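# Reseat two misplaced cartridges flat in the tray

## Task

In the tray that already holds some cartridges, two are out of place: one has an end raised on the rim of its pocket, and the other rests across the tops of neighbouring cartridges. Put each of them lying flat inside a pocket of that same tray with its label facing up, then release both so neither gripper holds anything at the end.

## Robot and tools

Robot: two arms, left_arm and right_arm, each with a two-finger gripper. Their bases sit in the scene frame at left_arm (-0.014, +0.374, 0) m, quat_wxyz (+0.999, 0, 0, -0.053), and right_arm (-0.016, -0.228, 0) m, quat_wxyz (+0.995, 0, 0, +0.095). Scene frame: origin on the table top between the arms, +z up, +x out over the table, left_arm on the +y side. The names left and right do not refer to image sides. Joint ranges (rad), base to gripper: waist -2.618 to 3.054, shoulder 0 to 3.142, elbow 0 to 3.142, wrist pitch -1.571 to 1.571, wrist yaw -1.571 to 1.571, wrist roll -2.094 to 2.094.

Gripper frame: fingers point along the gripper's +z and close along its y. end_effector_position is the spot between the pads, roughly 1 cm back from the fingertips. A wrist camera mount near the gripper body can also collide.

Row format (shared by execute_actions and move): one flat list of 16 numbers covering both arms, even when only one moves: left x, y, z, qw, qx, qy, qz, opening, then right x, y, z, qw, qx, qy, qz, opening. x, y, z is an absolute target position in metres for that gripper's end_effector_position, in the scene frame. The quaternion is an absolute target orientation, w first, in the scene frame. Opening runs from -1 (closed) to +1 (fully open, 0.094 m). An optional 12 extra numbers, each 0 to 1, scale joint stiffness: left_arm's 6 joints then right_arm's 6, in Joint positions order. These stay in effect until changed.

execute_actions(actions): a list of up to 15 actions. Each action is a table of up to 15 rows. Each row lasts one 1/30 s step, and a short table repeats its final row to fill 15 steps. An empty list just reports state and images. Each step, the controller clips the commanded pose to within 70 mm and 16 degrees of the measured pose, and it favours position over orientation. A distant target can therefore need several actions. If any target lies over 0.6 m from its gripper along one of that gripper's axes, that action is rejected for both arms. If an action is malformed, or the first one fails this check, the entire call does nothing. To hold an orientation steady, repeat one fixed quaternion rather than copying a drifted reported one. An arm meant to stay still should get its last reported full pose and its intended opening each time.

move(target, speed, blocking): target is one 16-number row of absolute poses. Each gripper travels a straight line toward its pose, both finishing together, lasting 0.5 to 10 s, and it turns the shorter way. speed is in m/s, 0.002 to 0.5, default 0.25; turning is capped at twice that in rad/s. The opening is applied at the start. Paths ignore obstacles and the other arm. Faster contact strikes harder, and aiming deeper past contact presses harder. The result adds a move: line giving the ending (done, off_target, moving, held, fault), the limits that acted (paced = pose was clipped; held = a check blocked steps, after which motion can spike), and each gripper's distance from its pose. If the ending names only one arm, the other finished. With blocking=false you get a result after 0.5 s; call wait or stop before sending anything new.

wait(seconds): 0 to 10, the arms hold their last command. stop(): brakes a running move, and the fingers keep moving. zoom_image(camera, region): camera is one of cam_head_left, cam_head_right (504x504), cam_left_wrist, cam_right_wrist (616x616). region is [x0, y0, x1, y1] in pixels from the top-left, at most 504x504. read_manual(section) returns only licence text. finished_scene(scene) ends the scene for good, so call it only once both cartridges are seated and released.

Results: the state line gives each gripper's position and quat_wxyz. Printed positions can be off, more so at long reach, and moves often stop a centimetre or more short, usually low. Hand target shows the pose now being driven toward. grip_measured is the finger opening on the command scale; each gripper may read up to about 1 mm off. To hold a cartridge, command about 0.03 below grip_measured, or less for a gentler grip. A pose unreachable line means the clearance check altered that arm's command. FAULT lines report arm stops. MOTOR HOT appears from 75 °C; 90 °C pauses that arm, and 100 °C drops it, so avoid holding loads for long, including while thinking.

Avoid: knocking anything off the table, dropping or slipping cartridges, fast impacts, hard pressing into the tray, and letting the arms touch each other. The robot holds its last command while you compose a reply. Small random tugs on held parts or pushes on loose ones may happen.

Each tool is called after "Request:" as name(argument=value, ...) on one line, values as JSON.

## Session

Request:
execute_actions(actions=[])

Scene clock: 0.00 s.
left_arm: end_effector_position=(+0.2088, +0.0806, +0.3345) grip_measured=+1.000 end_effector_quat_wxyz=(+0.305, +0.669, +0.548, -0.399) | right_arm: end_effector_position=(+0.3729, -0.0496, +0.3625) grip_measured=+1.000 end_effector_quat_wxyz=(-0.563, +0.770, -0.286, -0.096)
Joint positions: left_arm=[-0.404  1.626  1.81  -1.306  0.99   1.015  0.094] | right_arm=[-0.155  1.868  2.096 -1.262 -1.153 -2.04   0.094]
Joint velocities: left_arm=[-0.012 -0.007 -0.012 -0.007 -0.022  0.037  0.   ] | right_arm=[ 0.012 -0.007  0.002 -0.11  -0.051  0.051  0.   ]
Motor temperatures (°C, as the motors report them): left_arm=[23 24 22 21 22 25] | right_arm=[22 25 23 22 24 23]
Hand target (left_arm): +0.205, +0.081, +0.343; +0.314, +0.669, +0.539, -0.404
Hand target (right_arm): +0.368, -0.049, +0.372; -0.570, +0.767, -0.280, -0.096
Joint stiffness scale: left_arm=[1. 1. 1. 1. 1. 1.] | right_arm=[1. 1. 1. 1. 1. 1.]

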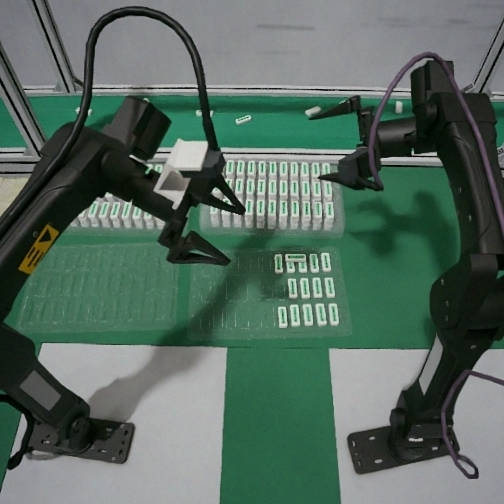

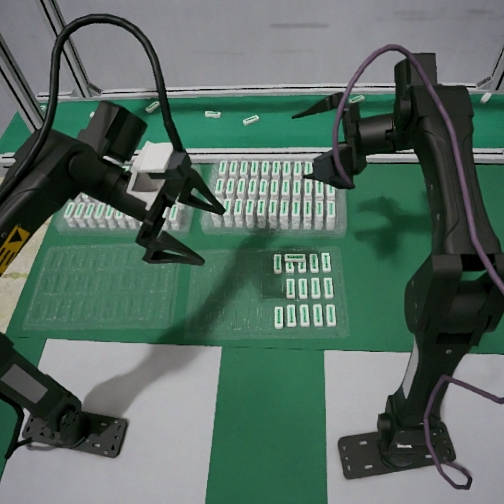

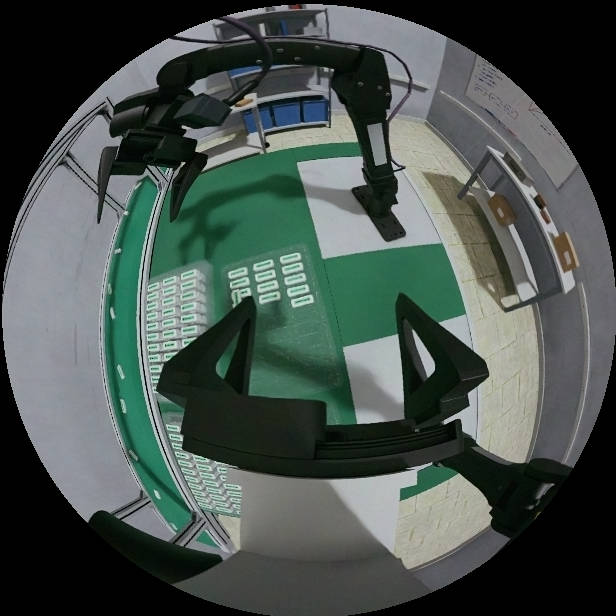

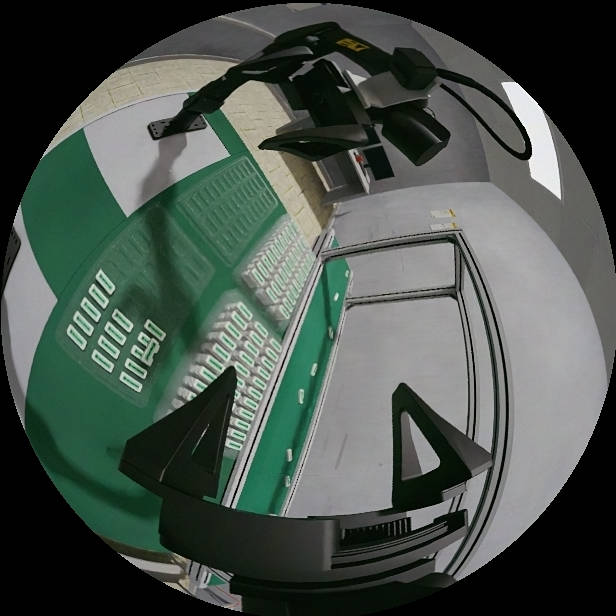

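Request:
zoom_image(camera="cam_head_left", region=[180, 230, 360, 350])

Region (180, 230, 360, 350) of cam_head_left's 504x504 image, scaled by 2.800, with more detail than that image has.

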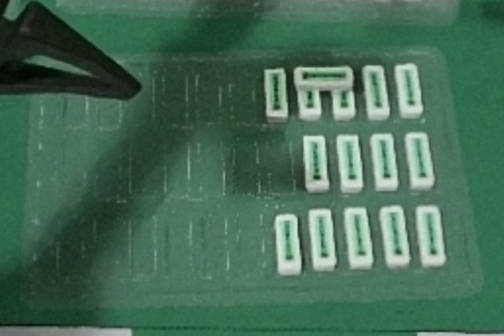

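Request:
move(target=[0.2088,0.2,0.3345,0.305,0.669,0.548,-0.399,1, 0.3,-0.06,0.2,0,0.707,0.707,0,1])

Scene clock: 16.47 s.
left_arm: end_effector_position=(+0.2185, +0.1997, +0.3284) grip_measured=+1.000 end_effector_quat_wxyz=(+0.375, +0.628, +0.591, -0.339) | right_arm: end_effector_position=(+0.3050, -0.0561, +0.2028) grip_measured=+1.000 end_effector_quat_wxyz=(-0.631, +0.639, +0.301, +0.322)
Joint positions: left_arm=[ 0.018  1.446  1.631 -1.568  1.049  1.435  0.094] | right_arm=[-0.215  1.854  0.714  1.545 -1.562 -2.078  0.094]
Joint velocities: left_arm=[ 0.007  0.002 -0.017 -0.037 -0.051  0.037  0.   ] | right_arm=[ 0.027  0.017  0.012  0.051 -0.051 -0.081  0.   ]
Motor temperatures (°C, as the motors report them): left_arm=[23 26 23 22 22 25] | right_arm=[22 27 24 23 24 23]
Hand target (left_arm): +0.210, +0.200, +0.335; +0.386, +0.625, +0.585, -0.345
Hand target (right_arm): +0.305, -0.060, +0.201; +0.629, -0.640, -0.298, -0.326
Off the commanded pose (left_arm): 0.011 m, 13 deg.
Off the commanded pose (right_arm): 0.007 m, 97 deg; orientation clipped at the last step of the last action.
Joint stiffness scale: left_arm=[1. 1. 1. 1. 1. 1.] | right_arm=[1. 1. 1. 1. 1. 1.]
joint sent to its limit (left arm) — the command would take joint 4 (wrist pitch) past its lower limit, so that joint was sent only as far as its limit.
joint sent to its limit (right arm) — the command would take joint 4 (wrist pitch) past its upper limit, joint 5 (wrist yaw) past its lower limit and joint 6 (wrist roll) past its lower limit, so those joints were sent only as far as their limits.
move: off_target (left_arm, right_arm); limits=paced

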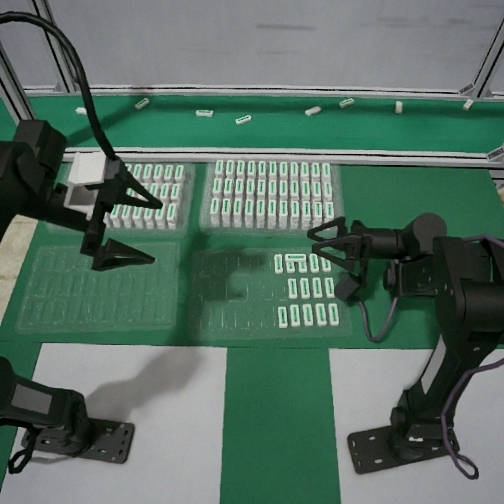

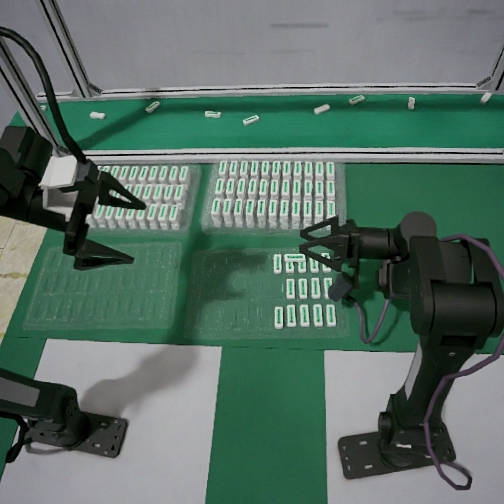

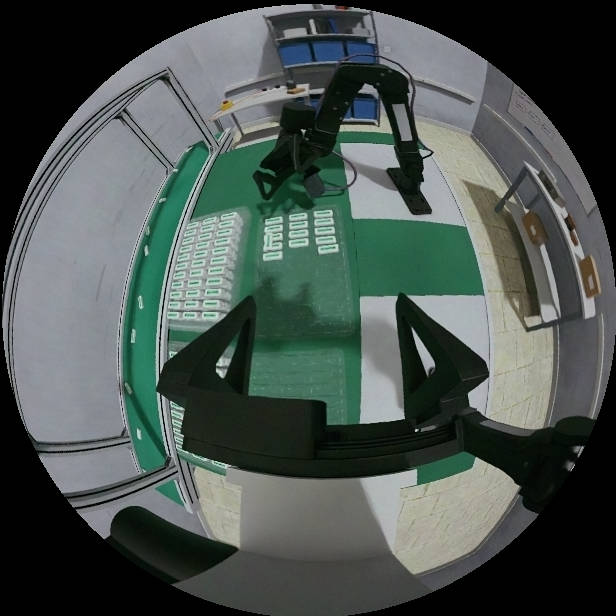

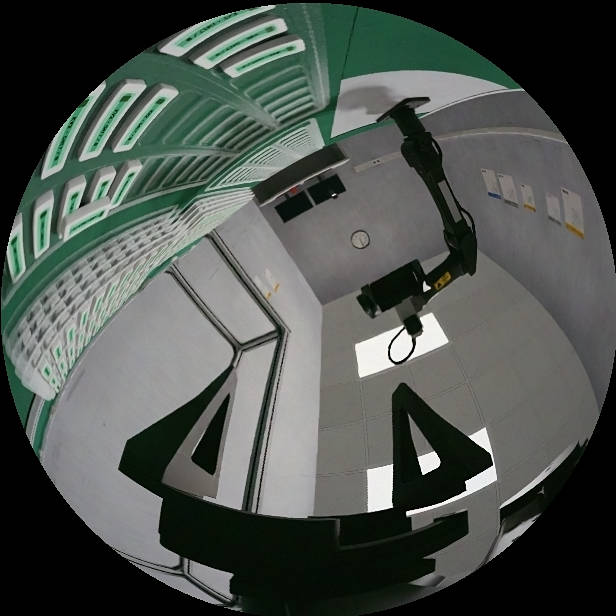

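Request:
move(target=[0.2088,0.2,0.3345,0.375,0.628,0.591,-0.339,1, 0.3,-0.06,0.22,0,0.707,-0.707,0,1])

Scene clock: 27.50 s.
left_arm: end_effector_position=(+0.2190, +0.2009, +0.3264) grip_measured=+1.000 end_effector_quat_wxyz=(+0.370, +0.628, +0.596, -0.336) | right_arm: end_effector_position=(+0.2975, -0.0655, +0.2106) grip_measured=+1.000 end_effector_quat_wxyz=(+0.046, -0.704, +0.708, -0.029)
Joint positions: left_arm=[ 0.018  1.446  1.631 -1.568  1.036  1.428  0.094] | right_arm=[ 0.298  1.836  1.935 -1.565  0.029 -1.078  0.094]
Joint velocities: left_arm=[-0.022 -0.012 -0.017  0.022 -0.022 -0.022  0.   ] | right_arm=[-0.032  0.002 -0.002  0.022  0.022  0.037  0.   ]
Motor temperatures (°C, as the motors report them): left_arm=[23 26 23 22 22 25] | right_arm=[22 27 25 23 24 23]
Hand target (left_arm): +0.209, +0.200, +0.334; +0.377, +0.627, +0.592, -0.338
Hand target (right_arm): +0.296, -0.062, +0.220; -0.058, +0.703, -0.708, +0.026
Off the commanded pose (left_arm): 0.013 m, 1 deg.
Off the commanded pose (right_arm): 0.011 m, 6 deg.
Joint stiffness scale: left_arm=[1. 1. 1. 1. 1. 1.] | right_arm=[1. 1. 1. 1. 1. 1.]
joint sent to its limit (left arm) — the command would take joint 4 (wrist pitch) past its lower limit, so that joint was sent only as far as its limit.
joint sent to its limit (right arm) — the command would take joint 4 (wrist pitch) past its lower limit, so that joint was sent only as far as its limit.
move: off_target (left_arm, right_arm); limits=paced

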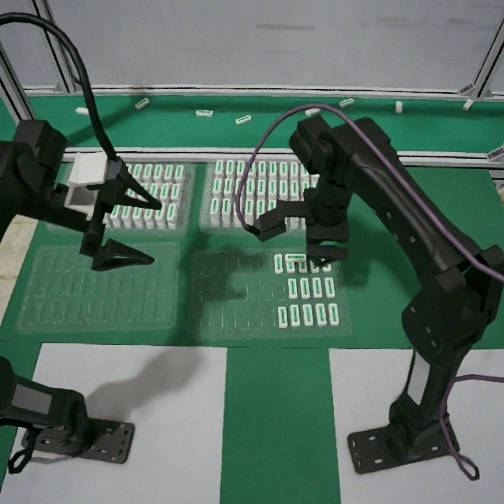

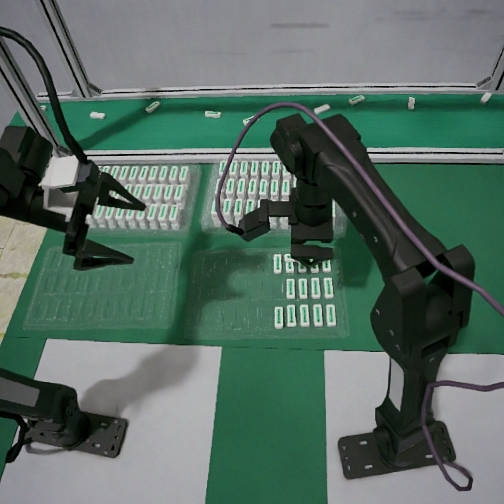

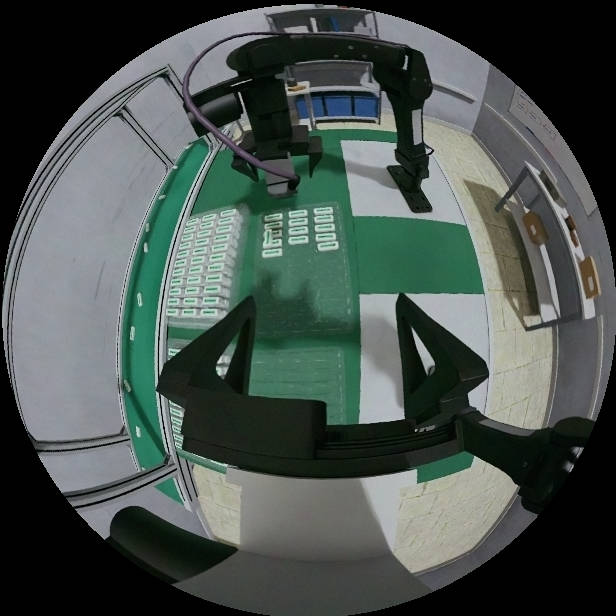

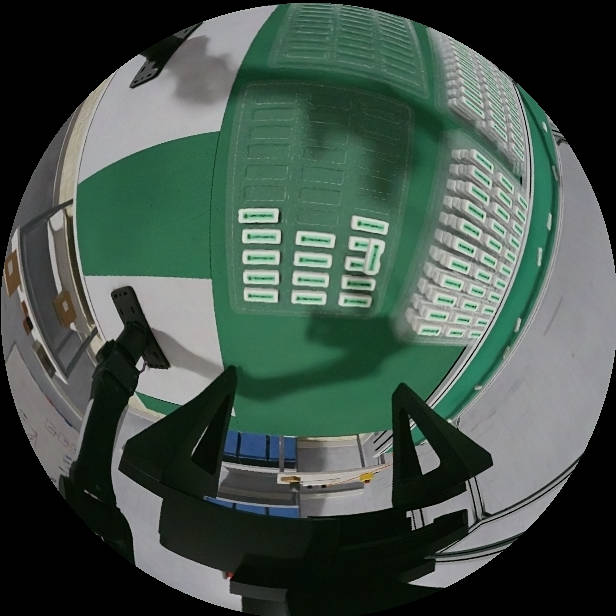

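Request:
move(target=[0.2088,0.2,0.3345,0.375,0.628,0.591,-0.339,1, 0.36,-0.04,0.11,0,0.707,-0.707,0,0])

Scene clock: 33.97 s.
left_arm: end_effector_position=(+0.2193, +0.2016, +0.3252) grip_measured=+1.000 end_effector_quat_wxyz=(+0.368, +0.629, +0.598, -0.333) | right_arm: end_effector_position=(+0.3504, -0.0416, +0.0923) grip_measured=+0.002 end_effector_quat_wxyz=(-0.034, -0.709, +0.704, +0.003)
Joint positions: left_arm=[ 0.018  1.446  1.631 -1.568  1.028  1.428  0.094] | right_arm=[ 0.283  2.202  1.995 -1.431  0.016 -1.103  0.047]
Joint velocities: left_arm=[ 0.007 -0.017 -0.007  0.007 -0.022 -0.007  0.   ] | right_arm=[-0.017 -0.002  0.002  0.007  0.022 -0.007 -0.   ]
Motor temperatures (°C, as the motors report them): left_arm=[23 26 24 21 22 25] | right_arm=[22 27 25 23 24 23]
Hand target (left_arm): +0.209, +0.200, +0.334; +0.377, +0.627, +0.592, -0.338
Hand target (right_arm): +0.360, -0.039, +0.111; +0.001, +0.707, -0.707, +0.001
Off the commanded pose (left_arm): 0.014 m, 1 deg.
Off the commanded pose (right_arm): 0.020 m, 4 deg.
Joint stiffness scale: left_arm=[1. 1. 1. 1. 1. 1.] | right_arm=[1. 1. 1. 1. 1. 1.]
joint sent to its limit (left arm) — the command would take joint 4 (wrist pitch) past its lower limit, so that joint was sent only as far as its limit.
move: off_target (left_arm, right_arm)

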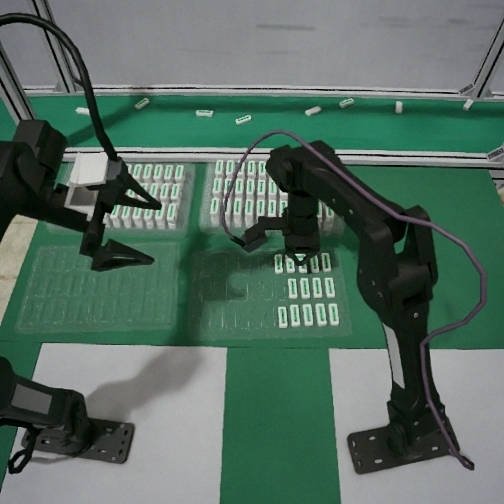

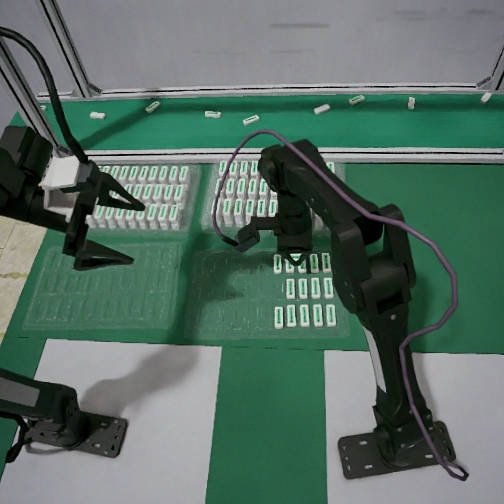

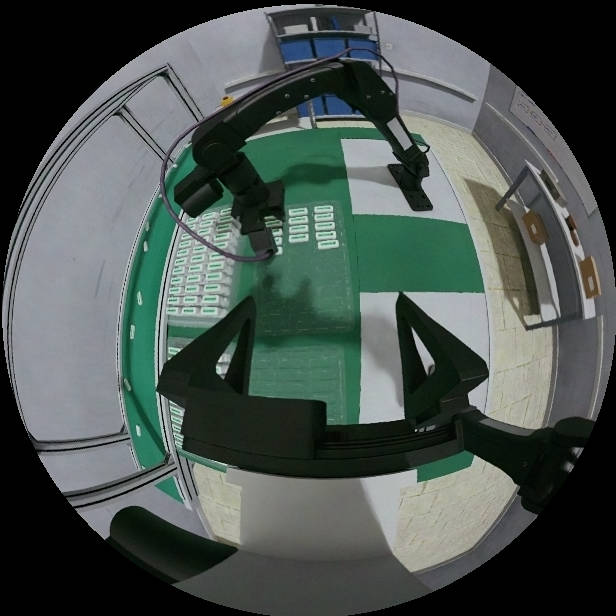

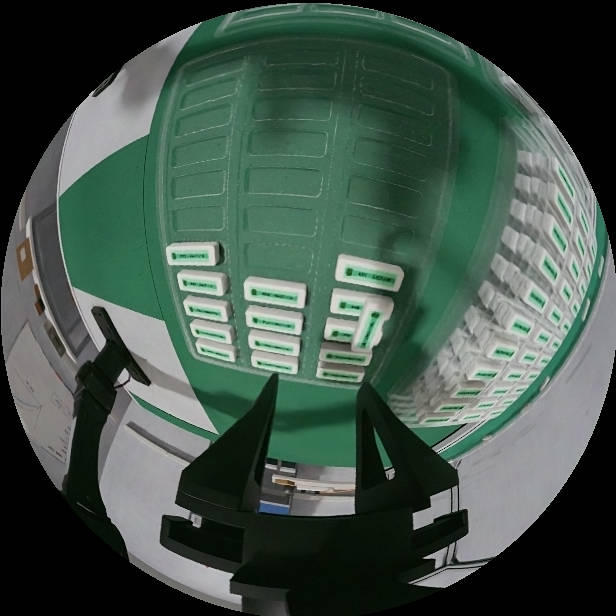

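Request:
move(target=[0.2088,0.2,0.3345,0.375,0.628,0.591,-0.339,1, 0.40,-0.01,0.085,0,0.707,-0.707,0,0], speed=0.1)

Scene clock: 39.73 s.
left_arm: end_effector_position=(+0.2195, +0.2022, +0.3242) grip_measured=+1.000 end_effector_quat_wxyz=(+0.366, +0.630, +0.599, -0.331) | right_arm: end_effector_position=(+0.3998, -0.0154, +0.0753) grip_measured=+0.002 end_effector_quat_wxyz=(-0.009, -0.707, +0.708, -0.003)
Joint positions: left_arm=[ 0.018  1.446  1.631 -1.568  1.022  1.428  0.094] | right_arm=[ 0.283  2.436  2.331 -1.481  0.012 -1.095  0.047]
Joint velocities: left_arm=[ 0.002  0.002 -0.002  0.007 -0.007 -0.037  0.   ] | right_arm=[-0.012  0.007  0.007 -0.022  0.125 -0.051 -0.001]
Motor temperatures (°C, as the motors report them): left_arm=[23 26 24 21 22 25] | right_arm=[22 29 25 22 24 23]
Hand target (left_arm): +0.209, +0.200, +0.334; +0.377, +0.627, +0.592, -0.338
Hand target (right_arm): +0.399, -0.010, +0.085; -0.001, +0.707, -0.707, -0.001
Off the commanded pose (left_arm): 0.015 m, 2 deg.
Off the commanded pose (right_arm): 0.011 m, 1 deg.
Joint stiffness scale: left_arm=[1. 1. 1. 1. 1. 1.] | right_arm=[1. 1. 1. 1. 1. 1.]
joint sent to its limit (left arm) — the command would take joint 4 (wrist pitch) past its lower limit, so that joint was sent only as far as its limit.
move: off_target (left_arm, right_arm)

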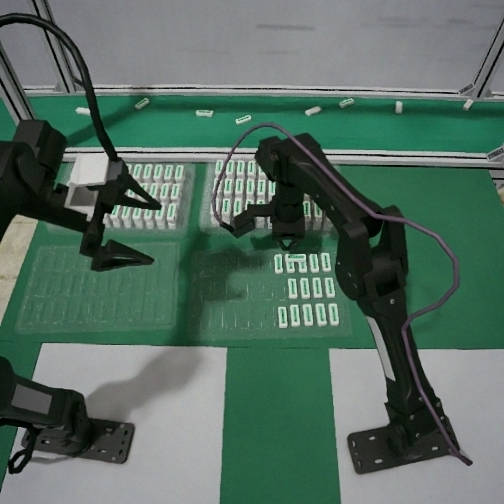

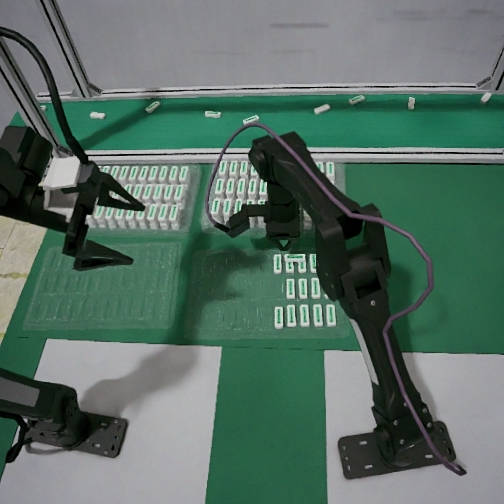

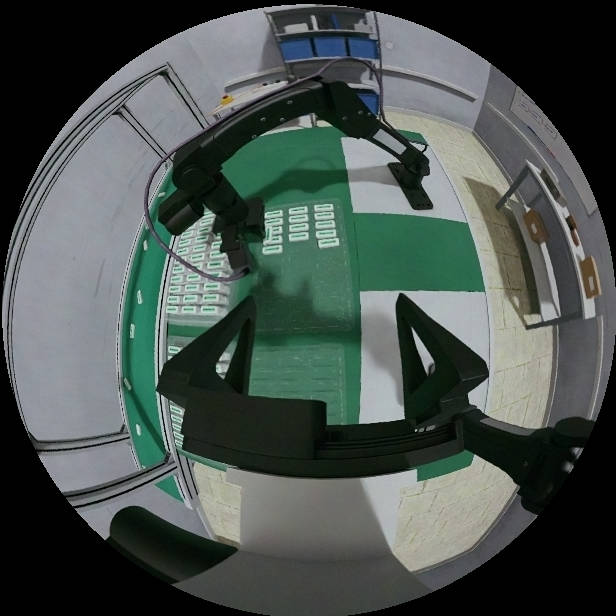

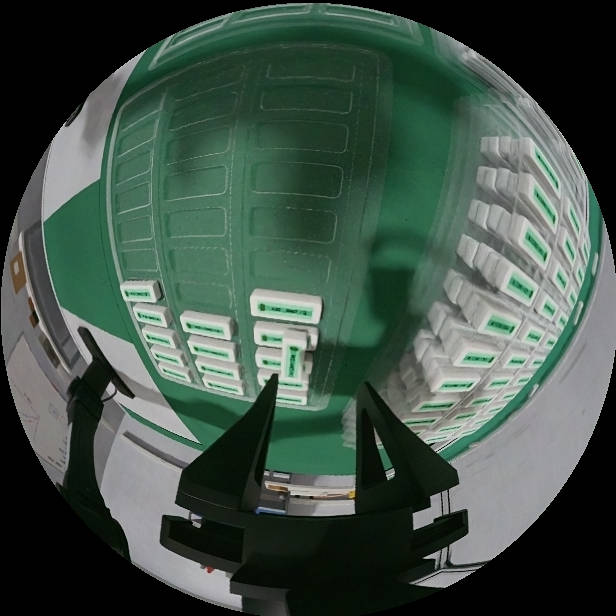

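Request:
move(target=[0.2088,0.2,0.3345,0.375,0.628,0.591,-0.339,1, 0.385,-0.02,0.05,0,0.707,-0.707,0,0], speed=0.08)

Scene clock: 46.73 s.
left_arm: end_effector_position=(+0.2195, +0.2023, +0.3240) grip_measured=+1.000 end_effector_quat_wxyz=(+0.366, +0.630, +0.600, -0.330) | right_arm: end_effector_position=(+0.3840, -0.0235, +0.0392) grip_measured=+0.002 end_effector_quat_wxyz=(-0.019, -0.706, +0.707, -0.000)
Joint positions: left_arm=[ 0.018  1.446  1.631 -1.568  1.02   1.428  0.094] | right_arm=[ 0.283  2.357  2.046 -1.297  0.012 -1.095  0.047]
Joint velocities: left_arm=[ 0.012  0.017 -0.007  0.022  0.007 -0.051  0.   ] | right_arm=[ 0.007 -0.017 -0.012 -0.037  0.037 -0.051 -0.   ]
Motor temperatures (°C, as the motors report them): left_arm=[23 27 24 22 22 25] | right_arm=[22 30 26 22 24 23]
Hand target (left_arm): +0.209, +0.200, +0.334; +0.377, +0.627, +0.592, -0.337
Hand target (right_arm): +0.386, -0.020, +0.050; +0.001, +0.707, -0.707, -0.000
Off the commanded pose (left_arm): 0.015 m, 2 deg.
Off the commanded pose (right_arm): 0.011 m, 2 deg.
Joint stiffness scale: left_arm=[1. 1. 1. 1. 1. 1.] | right_arm=[1. 1. 1. 1. 1. 1.]
joint sent to its limit (left arm) — the command would take joint 4 (wrist pitch) past its lower limit, so that joint was sent only as far as its limit.
move: off_target (left_arm, right_arm)

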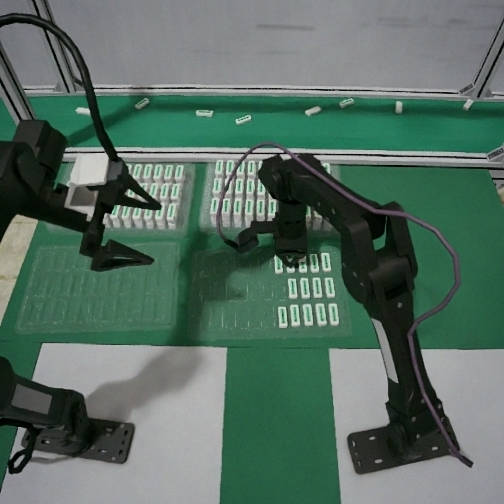

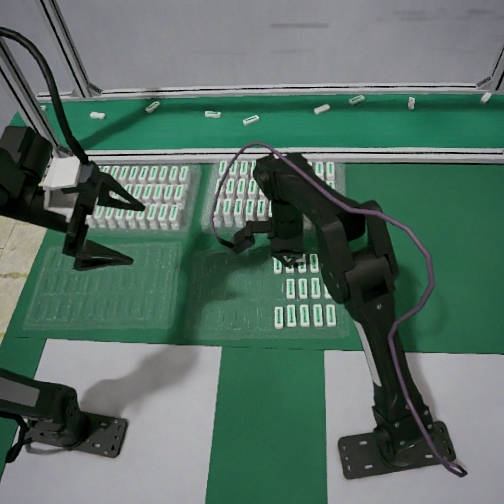

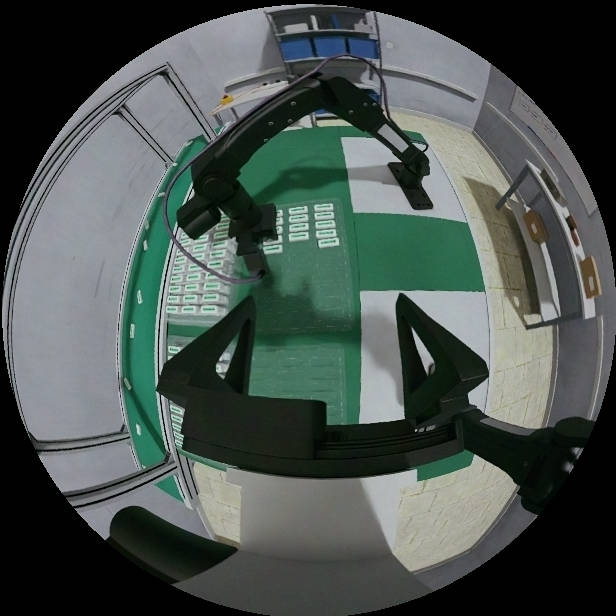

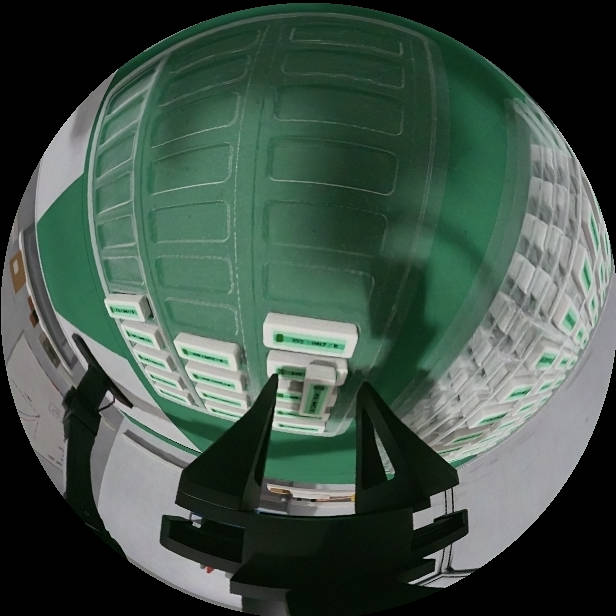

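Looks centred; lower a little and grip.

Request:
move(target=[0.2088,0.2,0.3345,0.375,0.628,0.591,-0.339,1, 0.385,-0.025,0.042,0,0.707,-0.707,0,0], speed=0.04)

Request:
move(target=[0.2088,0.2,0.3345,0.375,0.628,0.591,-0.339,1, 0.385,-0.025,0.042,0,0.707,-0.707,0,-1])

Scene clock: 52.13 s.
left_arm: end_effector_position=(+0.2195, +0.2023, +0.3240) grip_measured=+1.000 end_effector_quat_wxyz=(+0.366, +0.630, +0.600, -0.330) | right_arm: end_effector_position=(+0.3814, -0.0245, +0.0317) grip_measured=+0.002 end_effector_quat_wxyz=(-0.018, -0.708, +0.706, +0.001)
Joint positions: left_arm=[ 0.018  1.446  1.631 -1.568  1.02   1.428  0.094] | right_arm=[ 0.283  2.344  1.995 -1.256  0.01  -1.099  0.047]
Joint velocities: left_arm=[-0.002 -0.022 -0.012  0.022 -0.007 -0.007  0.   ] | right_arm=[ 0.017 -0.007 -0.007  0.022 -0.022 -0.022 -0.   ]
Motor temperatures (°C, as the motors report them): left_arm=[23 27 24 22 22 25] | right_arm=[22 31 25 22 24 23]
Hand target (left_arm): +0.209, +0.200, +0.334; +0.377, +0.627, +0.592, -0.338
Hand target (right_arm): +0.385, -0.025, +0.042; +0.000, +0.707, -0.707, -0.000
Off the commanded pose (left_arm): 0.015 m, 2 deg.
Off the commanded pose (right_arm): 0.011 m, 2 deg.
Joint stiffness scale: left_arm=[1. 1. 1. 1. 1. 1.] | right_arm=[1. 1. 1. 1. 1. 1.]
joint sent to its limit (left arm) — the command would take joint 4 (wrist pitch) past its lower limit, so that joint was sent only as far as its limit.
move: off_target (left_arm, right_arm)

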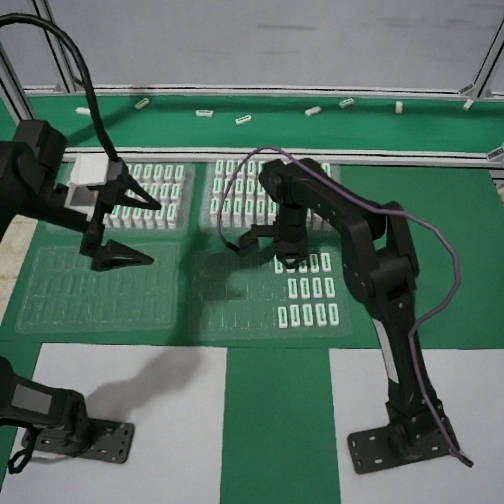

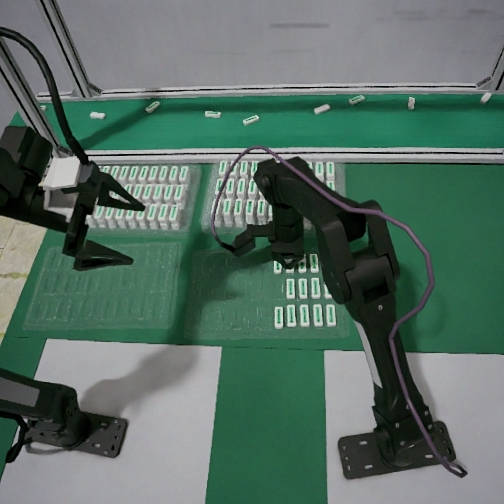

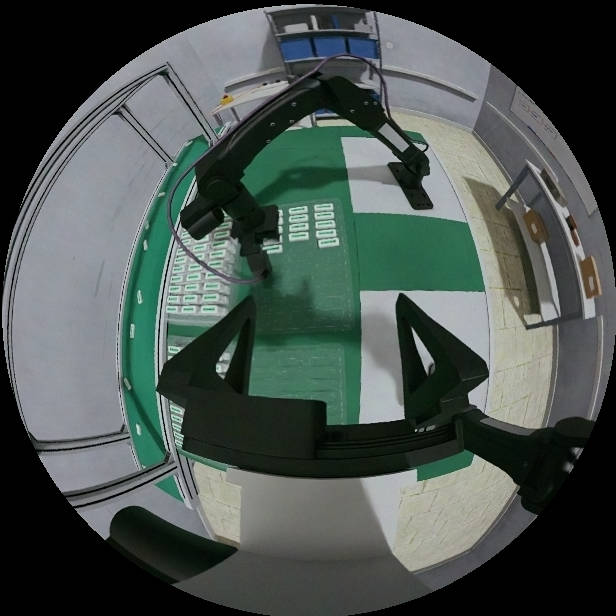

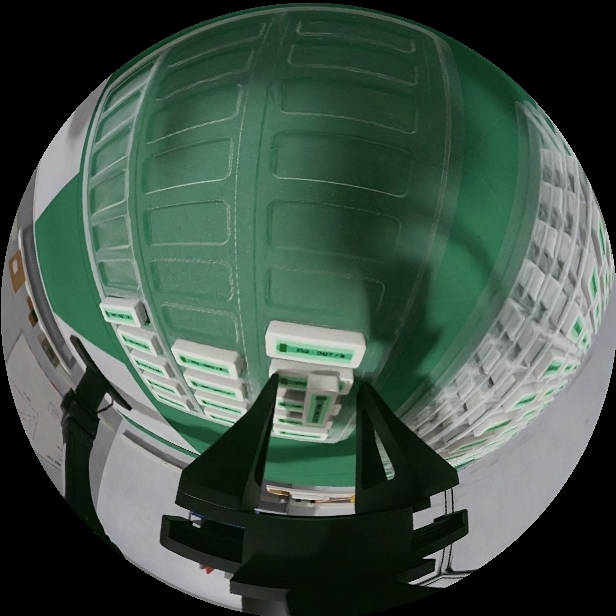

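Scene clock: 52.83 s.
left_arm: end_effector_position=(+0.2195, +0.2023, +0.3240) grip_measured=+1.000 end_effector_quat_wxyz=(+0.366, +0.631, +0.600, -0.330) | right_arm: end_effector_position=(+0.3818, -0.0245, +0.0317) grip_measured=-0.666 end_effector_quat_wxyz=(-0.018, -0.708, +0.706, -0.000)
Joint positions: left_arm=[ 0.018  1.446  1.631 -1.568  1.02   1.428  0.094] | right_arm=[ 0.283  2.344  1.995 -1.255  0.011 -1.099  0.016]
Joint velocities: left_arm=[ 0.007  0.007  0.012 -0.037 -0.051 -0.037  0.   ] | right_arm=[-0.012 -0.007  0.007 -0.066 -0.007  0.007  0.   ]
Motor temperatures (°C, as the motors report them): left_arm=[23 27 24 22 23 25] | right_arm=[22 31 25 22 24 23]
Hand target (left_arm): +0.209, +0.200, +0.334; +0.377, +0.627, +0.592, -0.338
Hand target (right_arm): +0.385, -0.025, +0.042; +0.000, +0.707, -0.707, -0.000
Off the commanded pose (left_arm): 0.015 m, 2 deg.
Off the commanded pose (right_arm): 0.011 m, 2 deg.
Joint stiffness scale: left_arm=[1. 1. 1. 1. 1. 1.] | right_arm=[1. 1. 1. 1. 1. 1.]
joint sent to its limit (left arm) — the command would take joint 4 (wrist pitch) past its lower limit, so that joint was sent only as far as its limit.
move: off_target (left_arm, right_arm)

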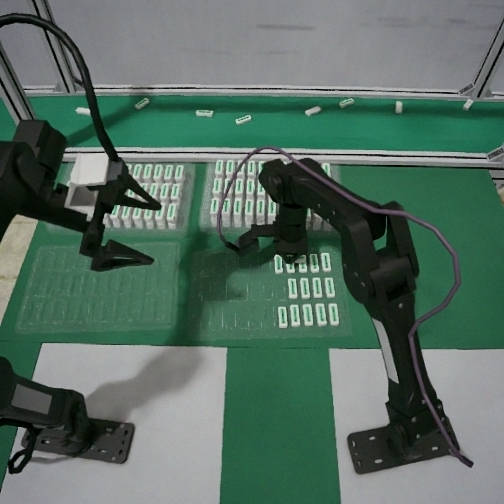

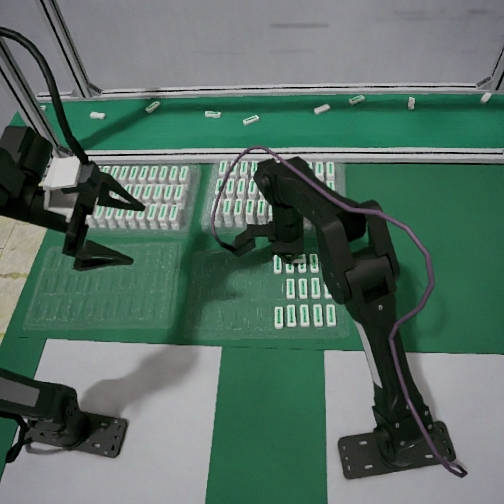

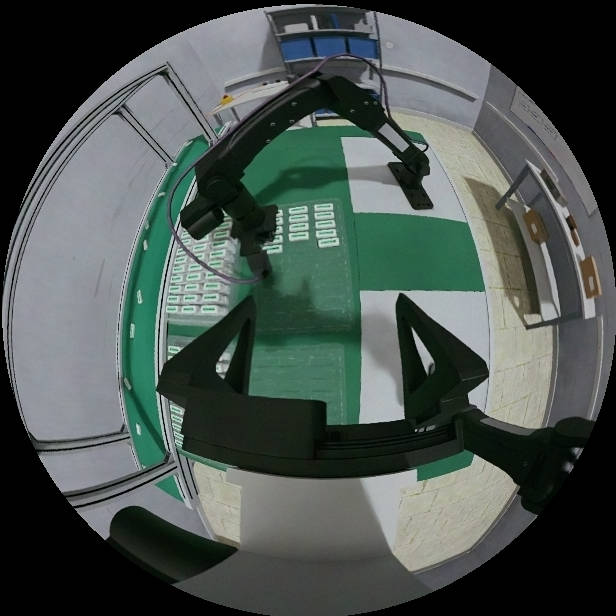

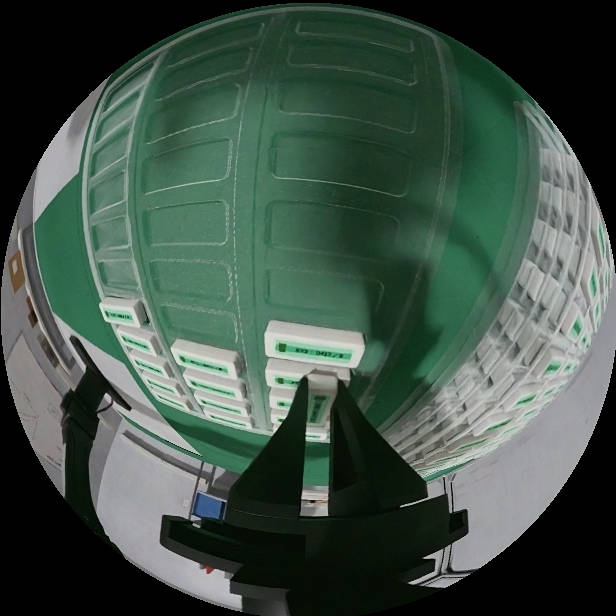

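Request:
move(target=[0.2088,0.2,0.3345,0.375,0.628,0.591,-0.339,1, 0.385,-0.025,0.09,0,0.707,-0.707,0,-0.72], speed=0.1)

Request:
move(target=[0.2088,0.2,0.3345,0.375,0.628,0.591,-0.339,1, 0.31,0.04,0.08,0,0,1,0,-0.72], speed=0.2)

Scene clock: 61.80 s.
left_arm: end_effector_position=(+0.2195, +0.2023, +0.3240) grip_measured=+1.000 end_effector_quat_wxyz=(+0.366, +0.630, +0.600, -0.330) | right_arm: end_effector_position=(+0.3801, -0.0254, +0.0723) grip_measured=-0.666 end_effector_quat_wxyz=(-0.018, -0.708, +0.706, +0.000)
Joint positions: left_arm=[ 0.018  1.446  1.631 -1.568  1.02   1.428  0.094] | right_arm=[ 0.283  2.329  2.13  -1.406  0.011 -1.099  0.016]
Joint velocities: left_arm=[ 0.007 -0.007 -0.007  0.022  0.007 -0.037  0.   ] | right_arm=[ 0.012 -0.022 -0.007  0.007 -0.095  0.037  0.   ]
Motor temperatures (°C, as the motors report them): left_arm=[23 27 24 22 23 25] | right_arm=[22 33 25 22 24 23]
Hand target (left_arm): +0.209, +0.200, +0.334; +0.377, +0.627, +0.592, -0.337
Hand target (right_arm): +0.384, -0.026, +0.090; -0.000, +0.707, -0.707, +0.000
Off the commanded pose (left_arm): 0.015 m, 2 deg.
Off the commanded pose (right_arm): 0.018 m, 2 deg.
Joint stiffness scale: left_arm=[1. 1. 1. 1. 1. 1.] | right_arm=[1. 1. 1. 1. 1. 1.]
joint sent to its limit (left arm) — the command would take joint 4 (wrist pitch) past its lower limit, so that joint was sent only as far as its limit.
move: off_target (left_arm, right_arm)

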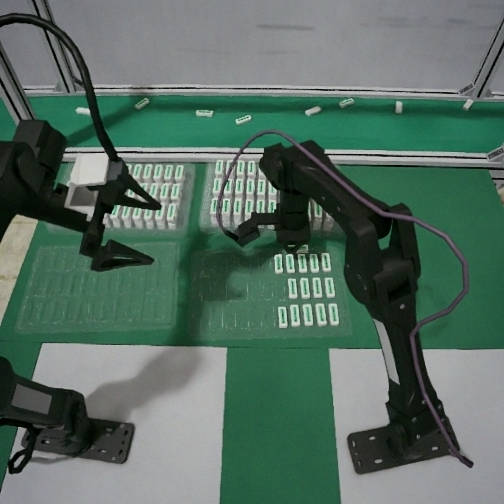

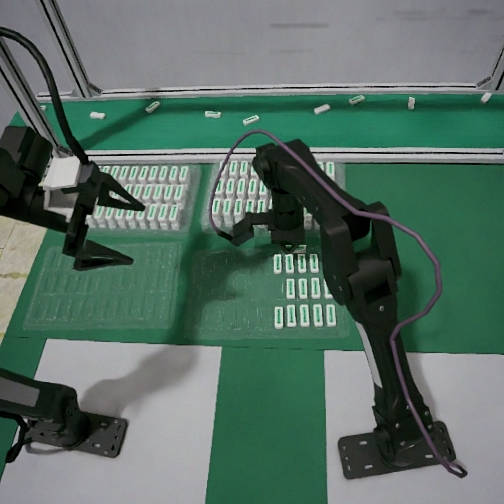

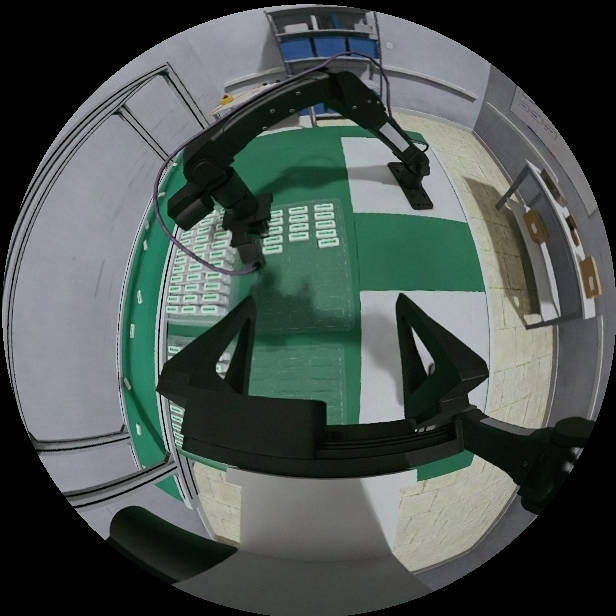

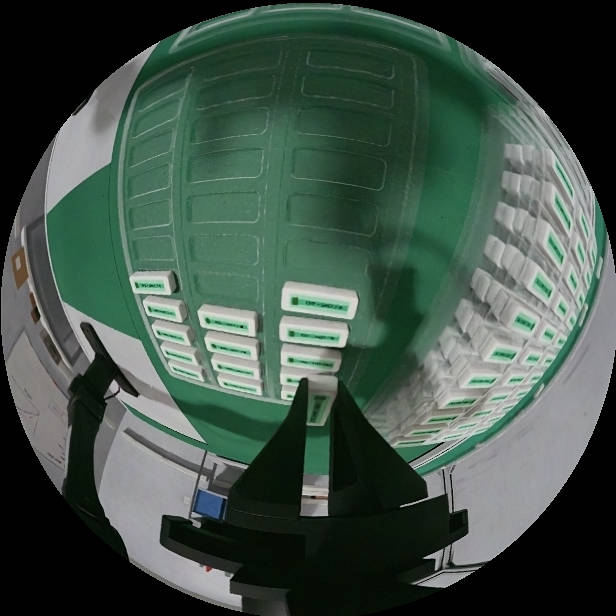

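Scene clock: 66.30 s.
left_arm: end_effector_position=(+0.2195, +0.2022, +0.3241) grip_measured=+1.000 end_effector_quat_wxyz=(+0.366, +0.630, +0.599, -0.330) | right_arm: end_effector_position=(+0.3108, +0.0340, +0.0691) grip_measured=-0.665 end_effector_quat_wxyz=(-0.016, +0.002, +1.000, -0.011)
Joint positions: left_arm=[ 0.018  1.446  1.631 -1.568  1.021  1.428  0.094] | right_arm=[ 0.481  2.205  1.91  -1.314 -0.002  0.677  0.016]
Joint velocities: left_arm=[ 0.002  0.002 -0.002 -0.022 -0.022 -0.037  0.   ] | right_arm=[-0.007  0.012 -0.002 -0.037 -0.007 -0.022  0.   ]
Motor temperatures (°C, as the motors report them): left_arm=[23 27 24 22 23 25] | right_arm=[22 33 25 22 24 23]
Hand target (left_arm): +0.209, +0.200, +0.334; +0.377, +0.627, +0.592, -0.338
Hand target (right_arm): +0.310, +0.040, +0.080; -0.000, +0.000, +1.000, +0.001
Off the commanded pose (left_arm): 0.015 m, 2 deg.
Off the commanded pose (right_arm): 0.012 m, 2 deg.
Joint stiffness scale: left_arm=[1. 1. 1. 1. 1. 1.] | right_arm=[1. 1. 1. 1. 1. 1.]
joint sent to its limit (left arm) — the command would take joint 4 (wrist pitch) past its lower limit, so that joint was sent only as far as its limit.
move: off_target (left_arm, right_arm)

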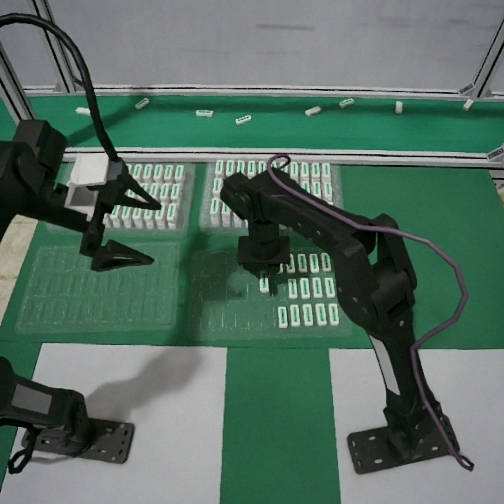

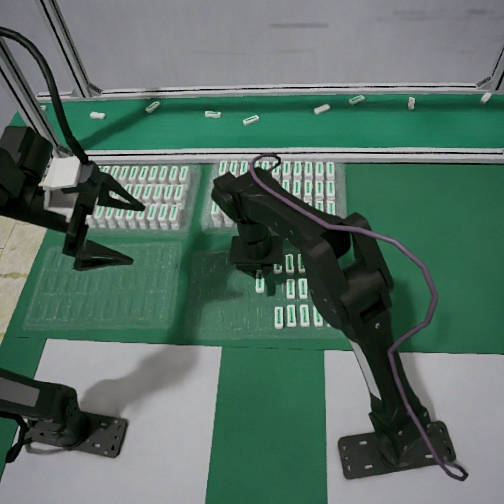

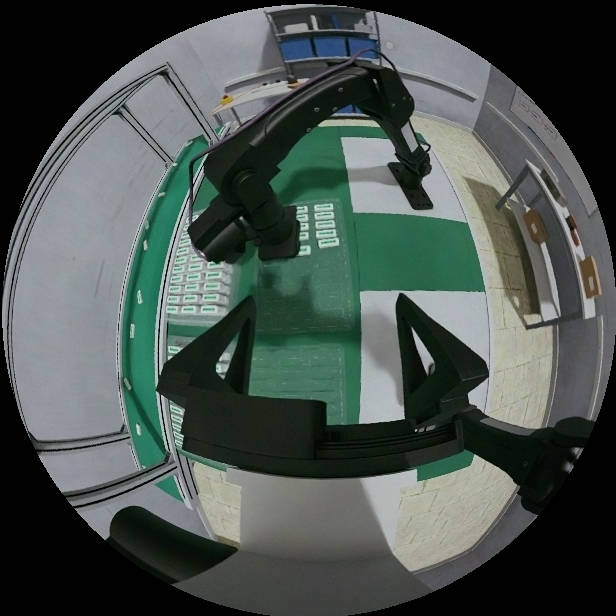

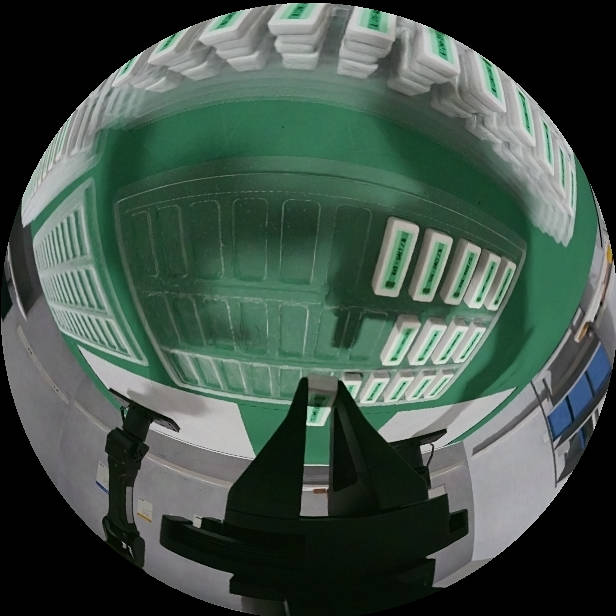

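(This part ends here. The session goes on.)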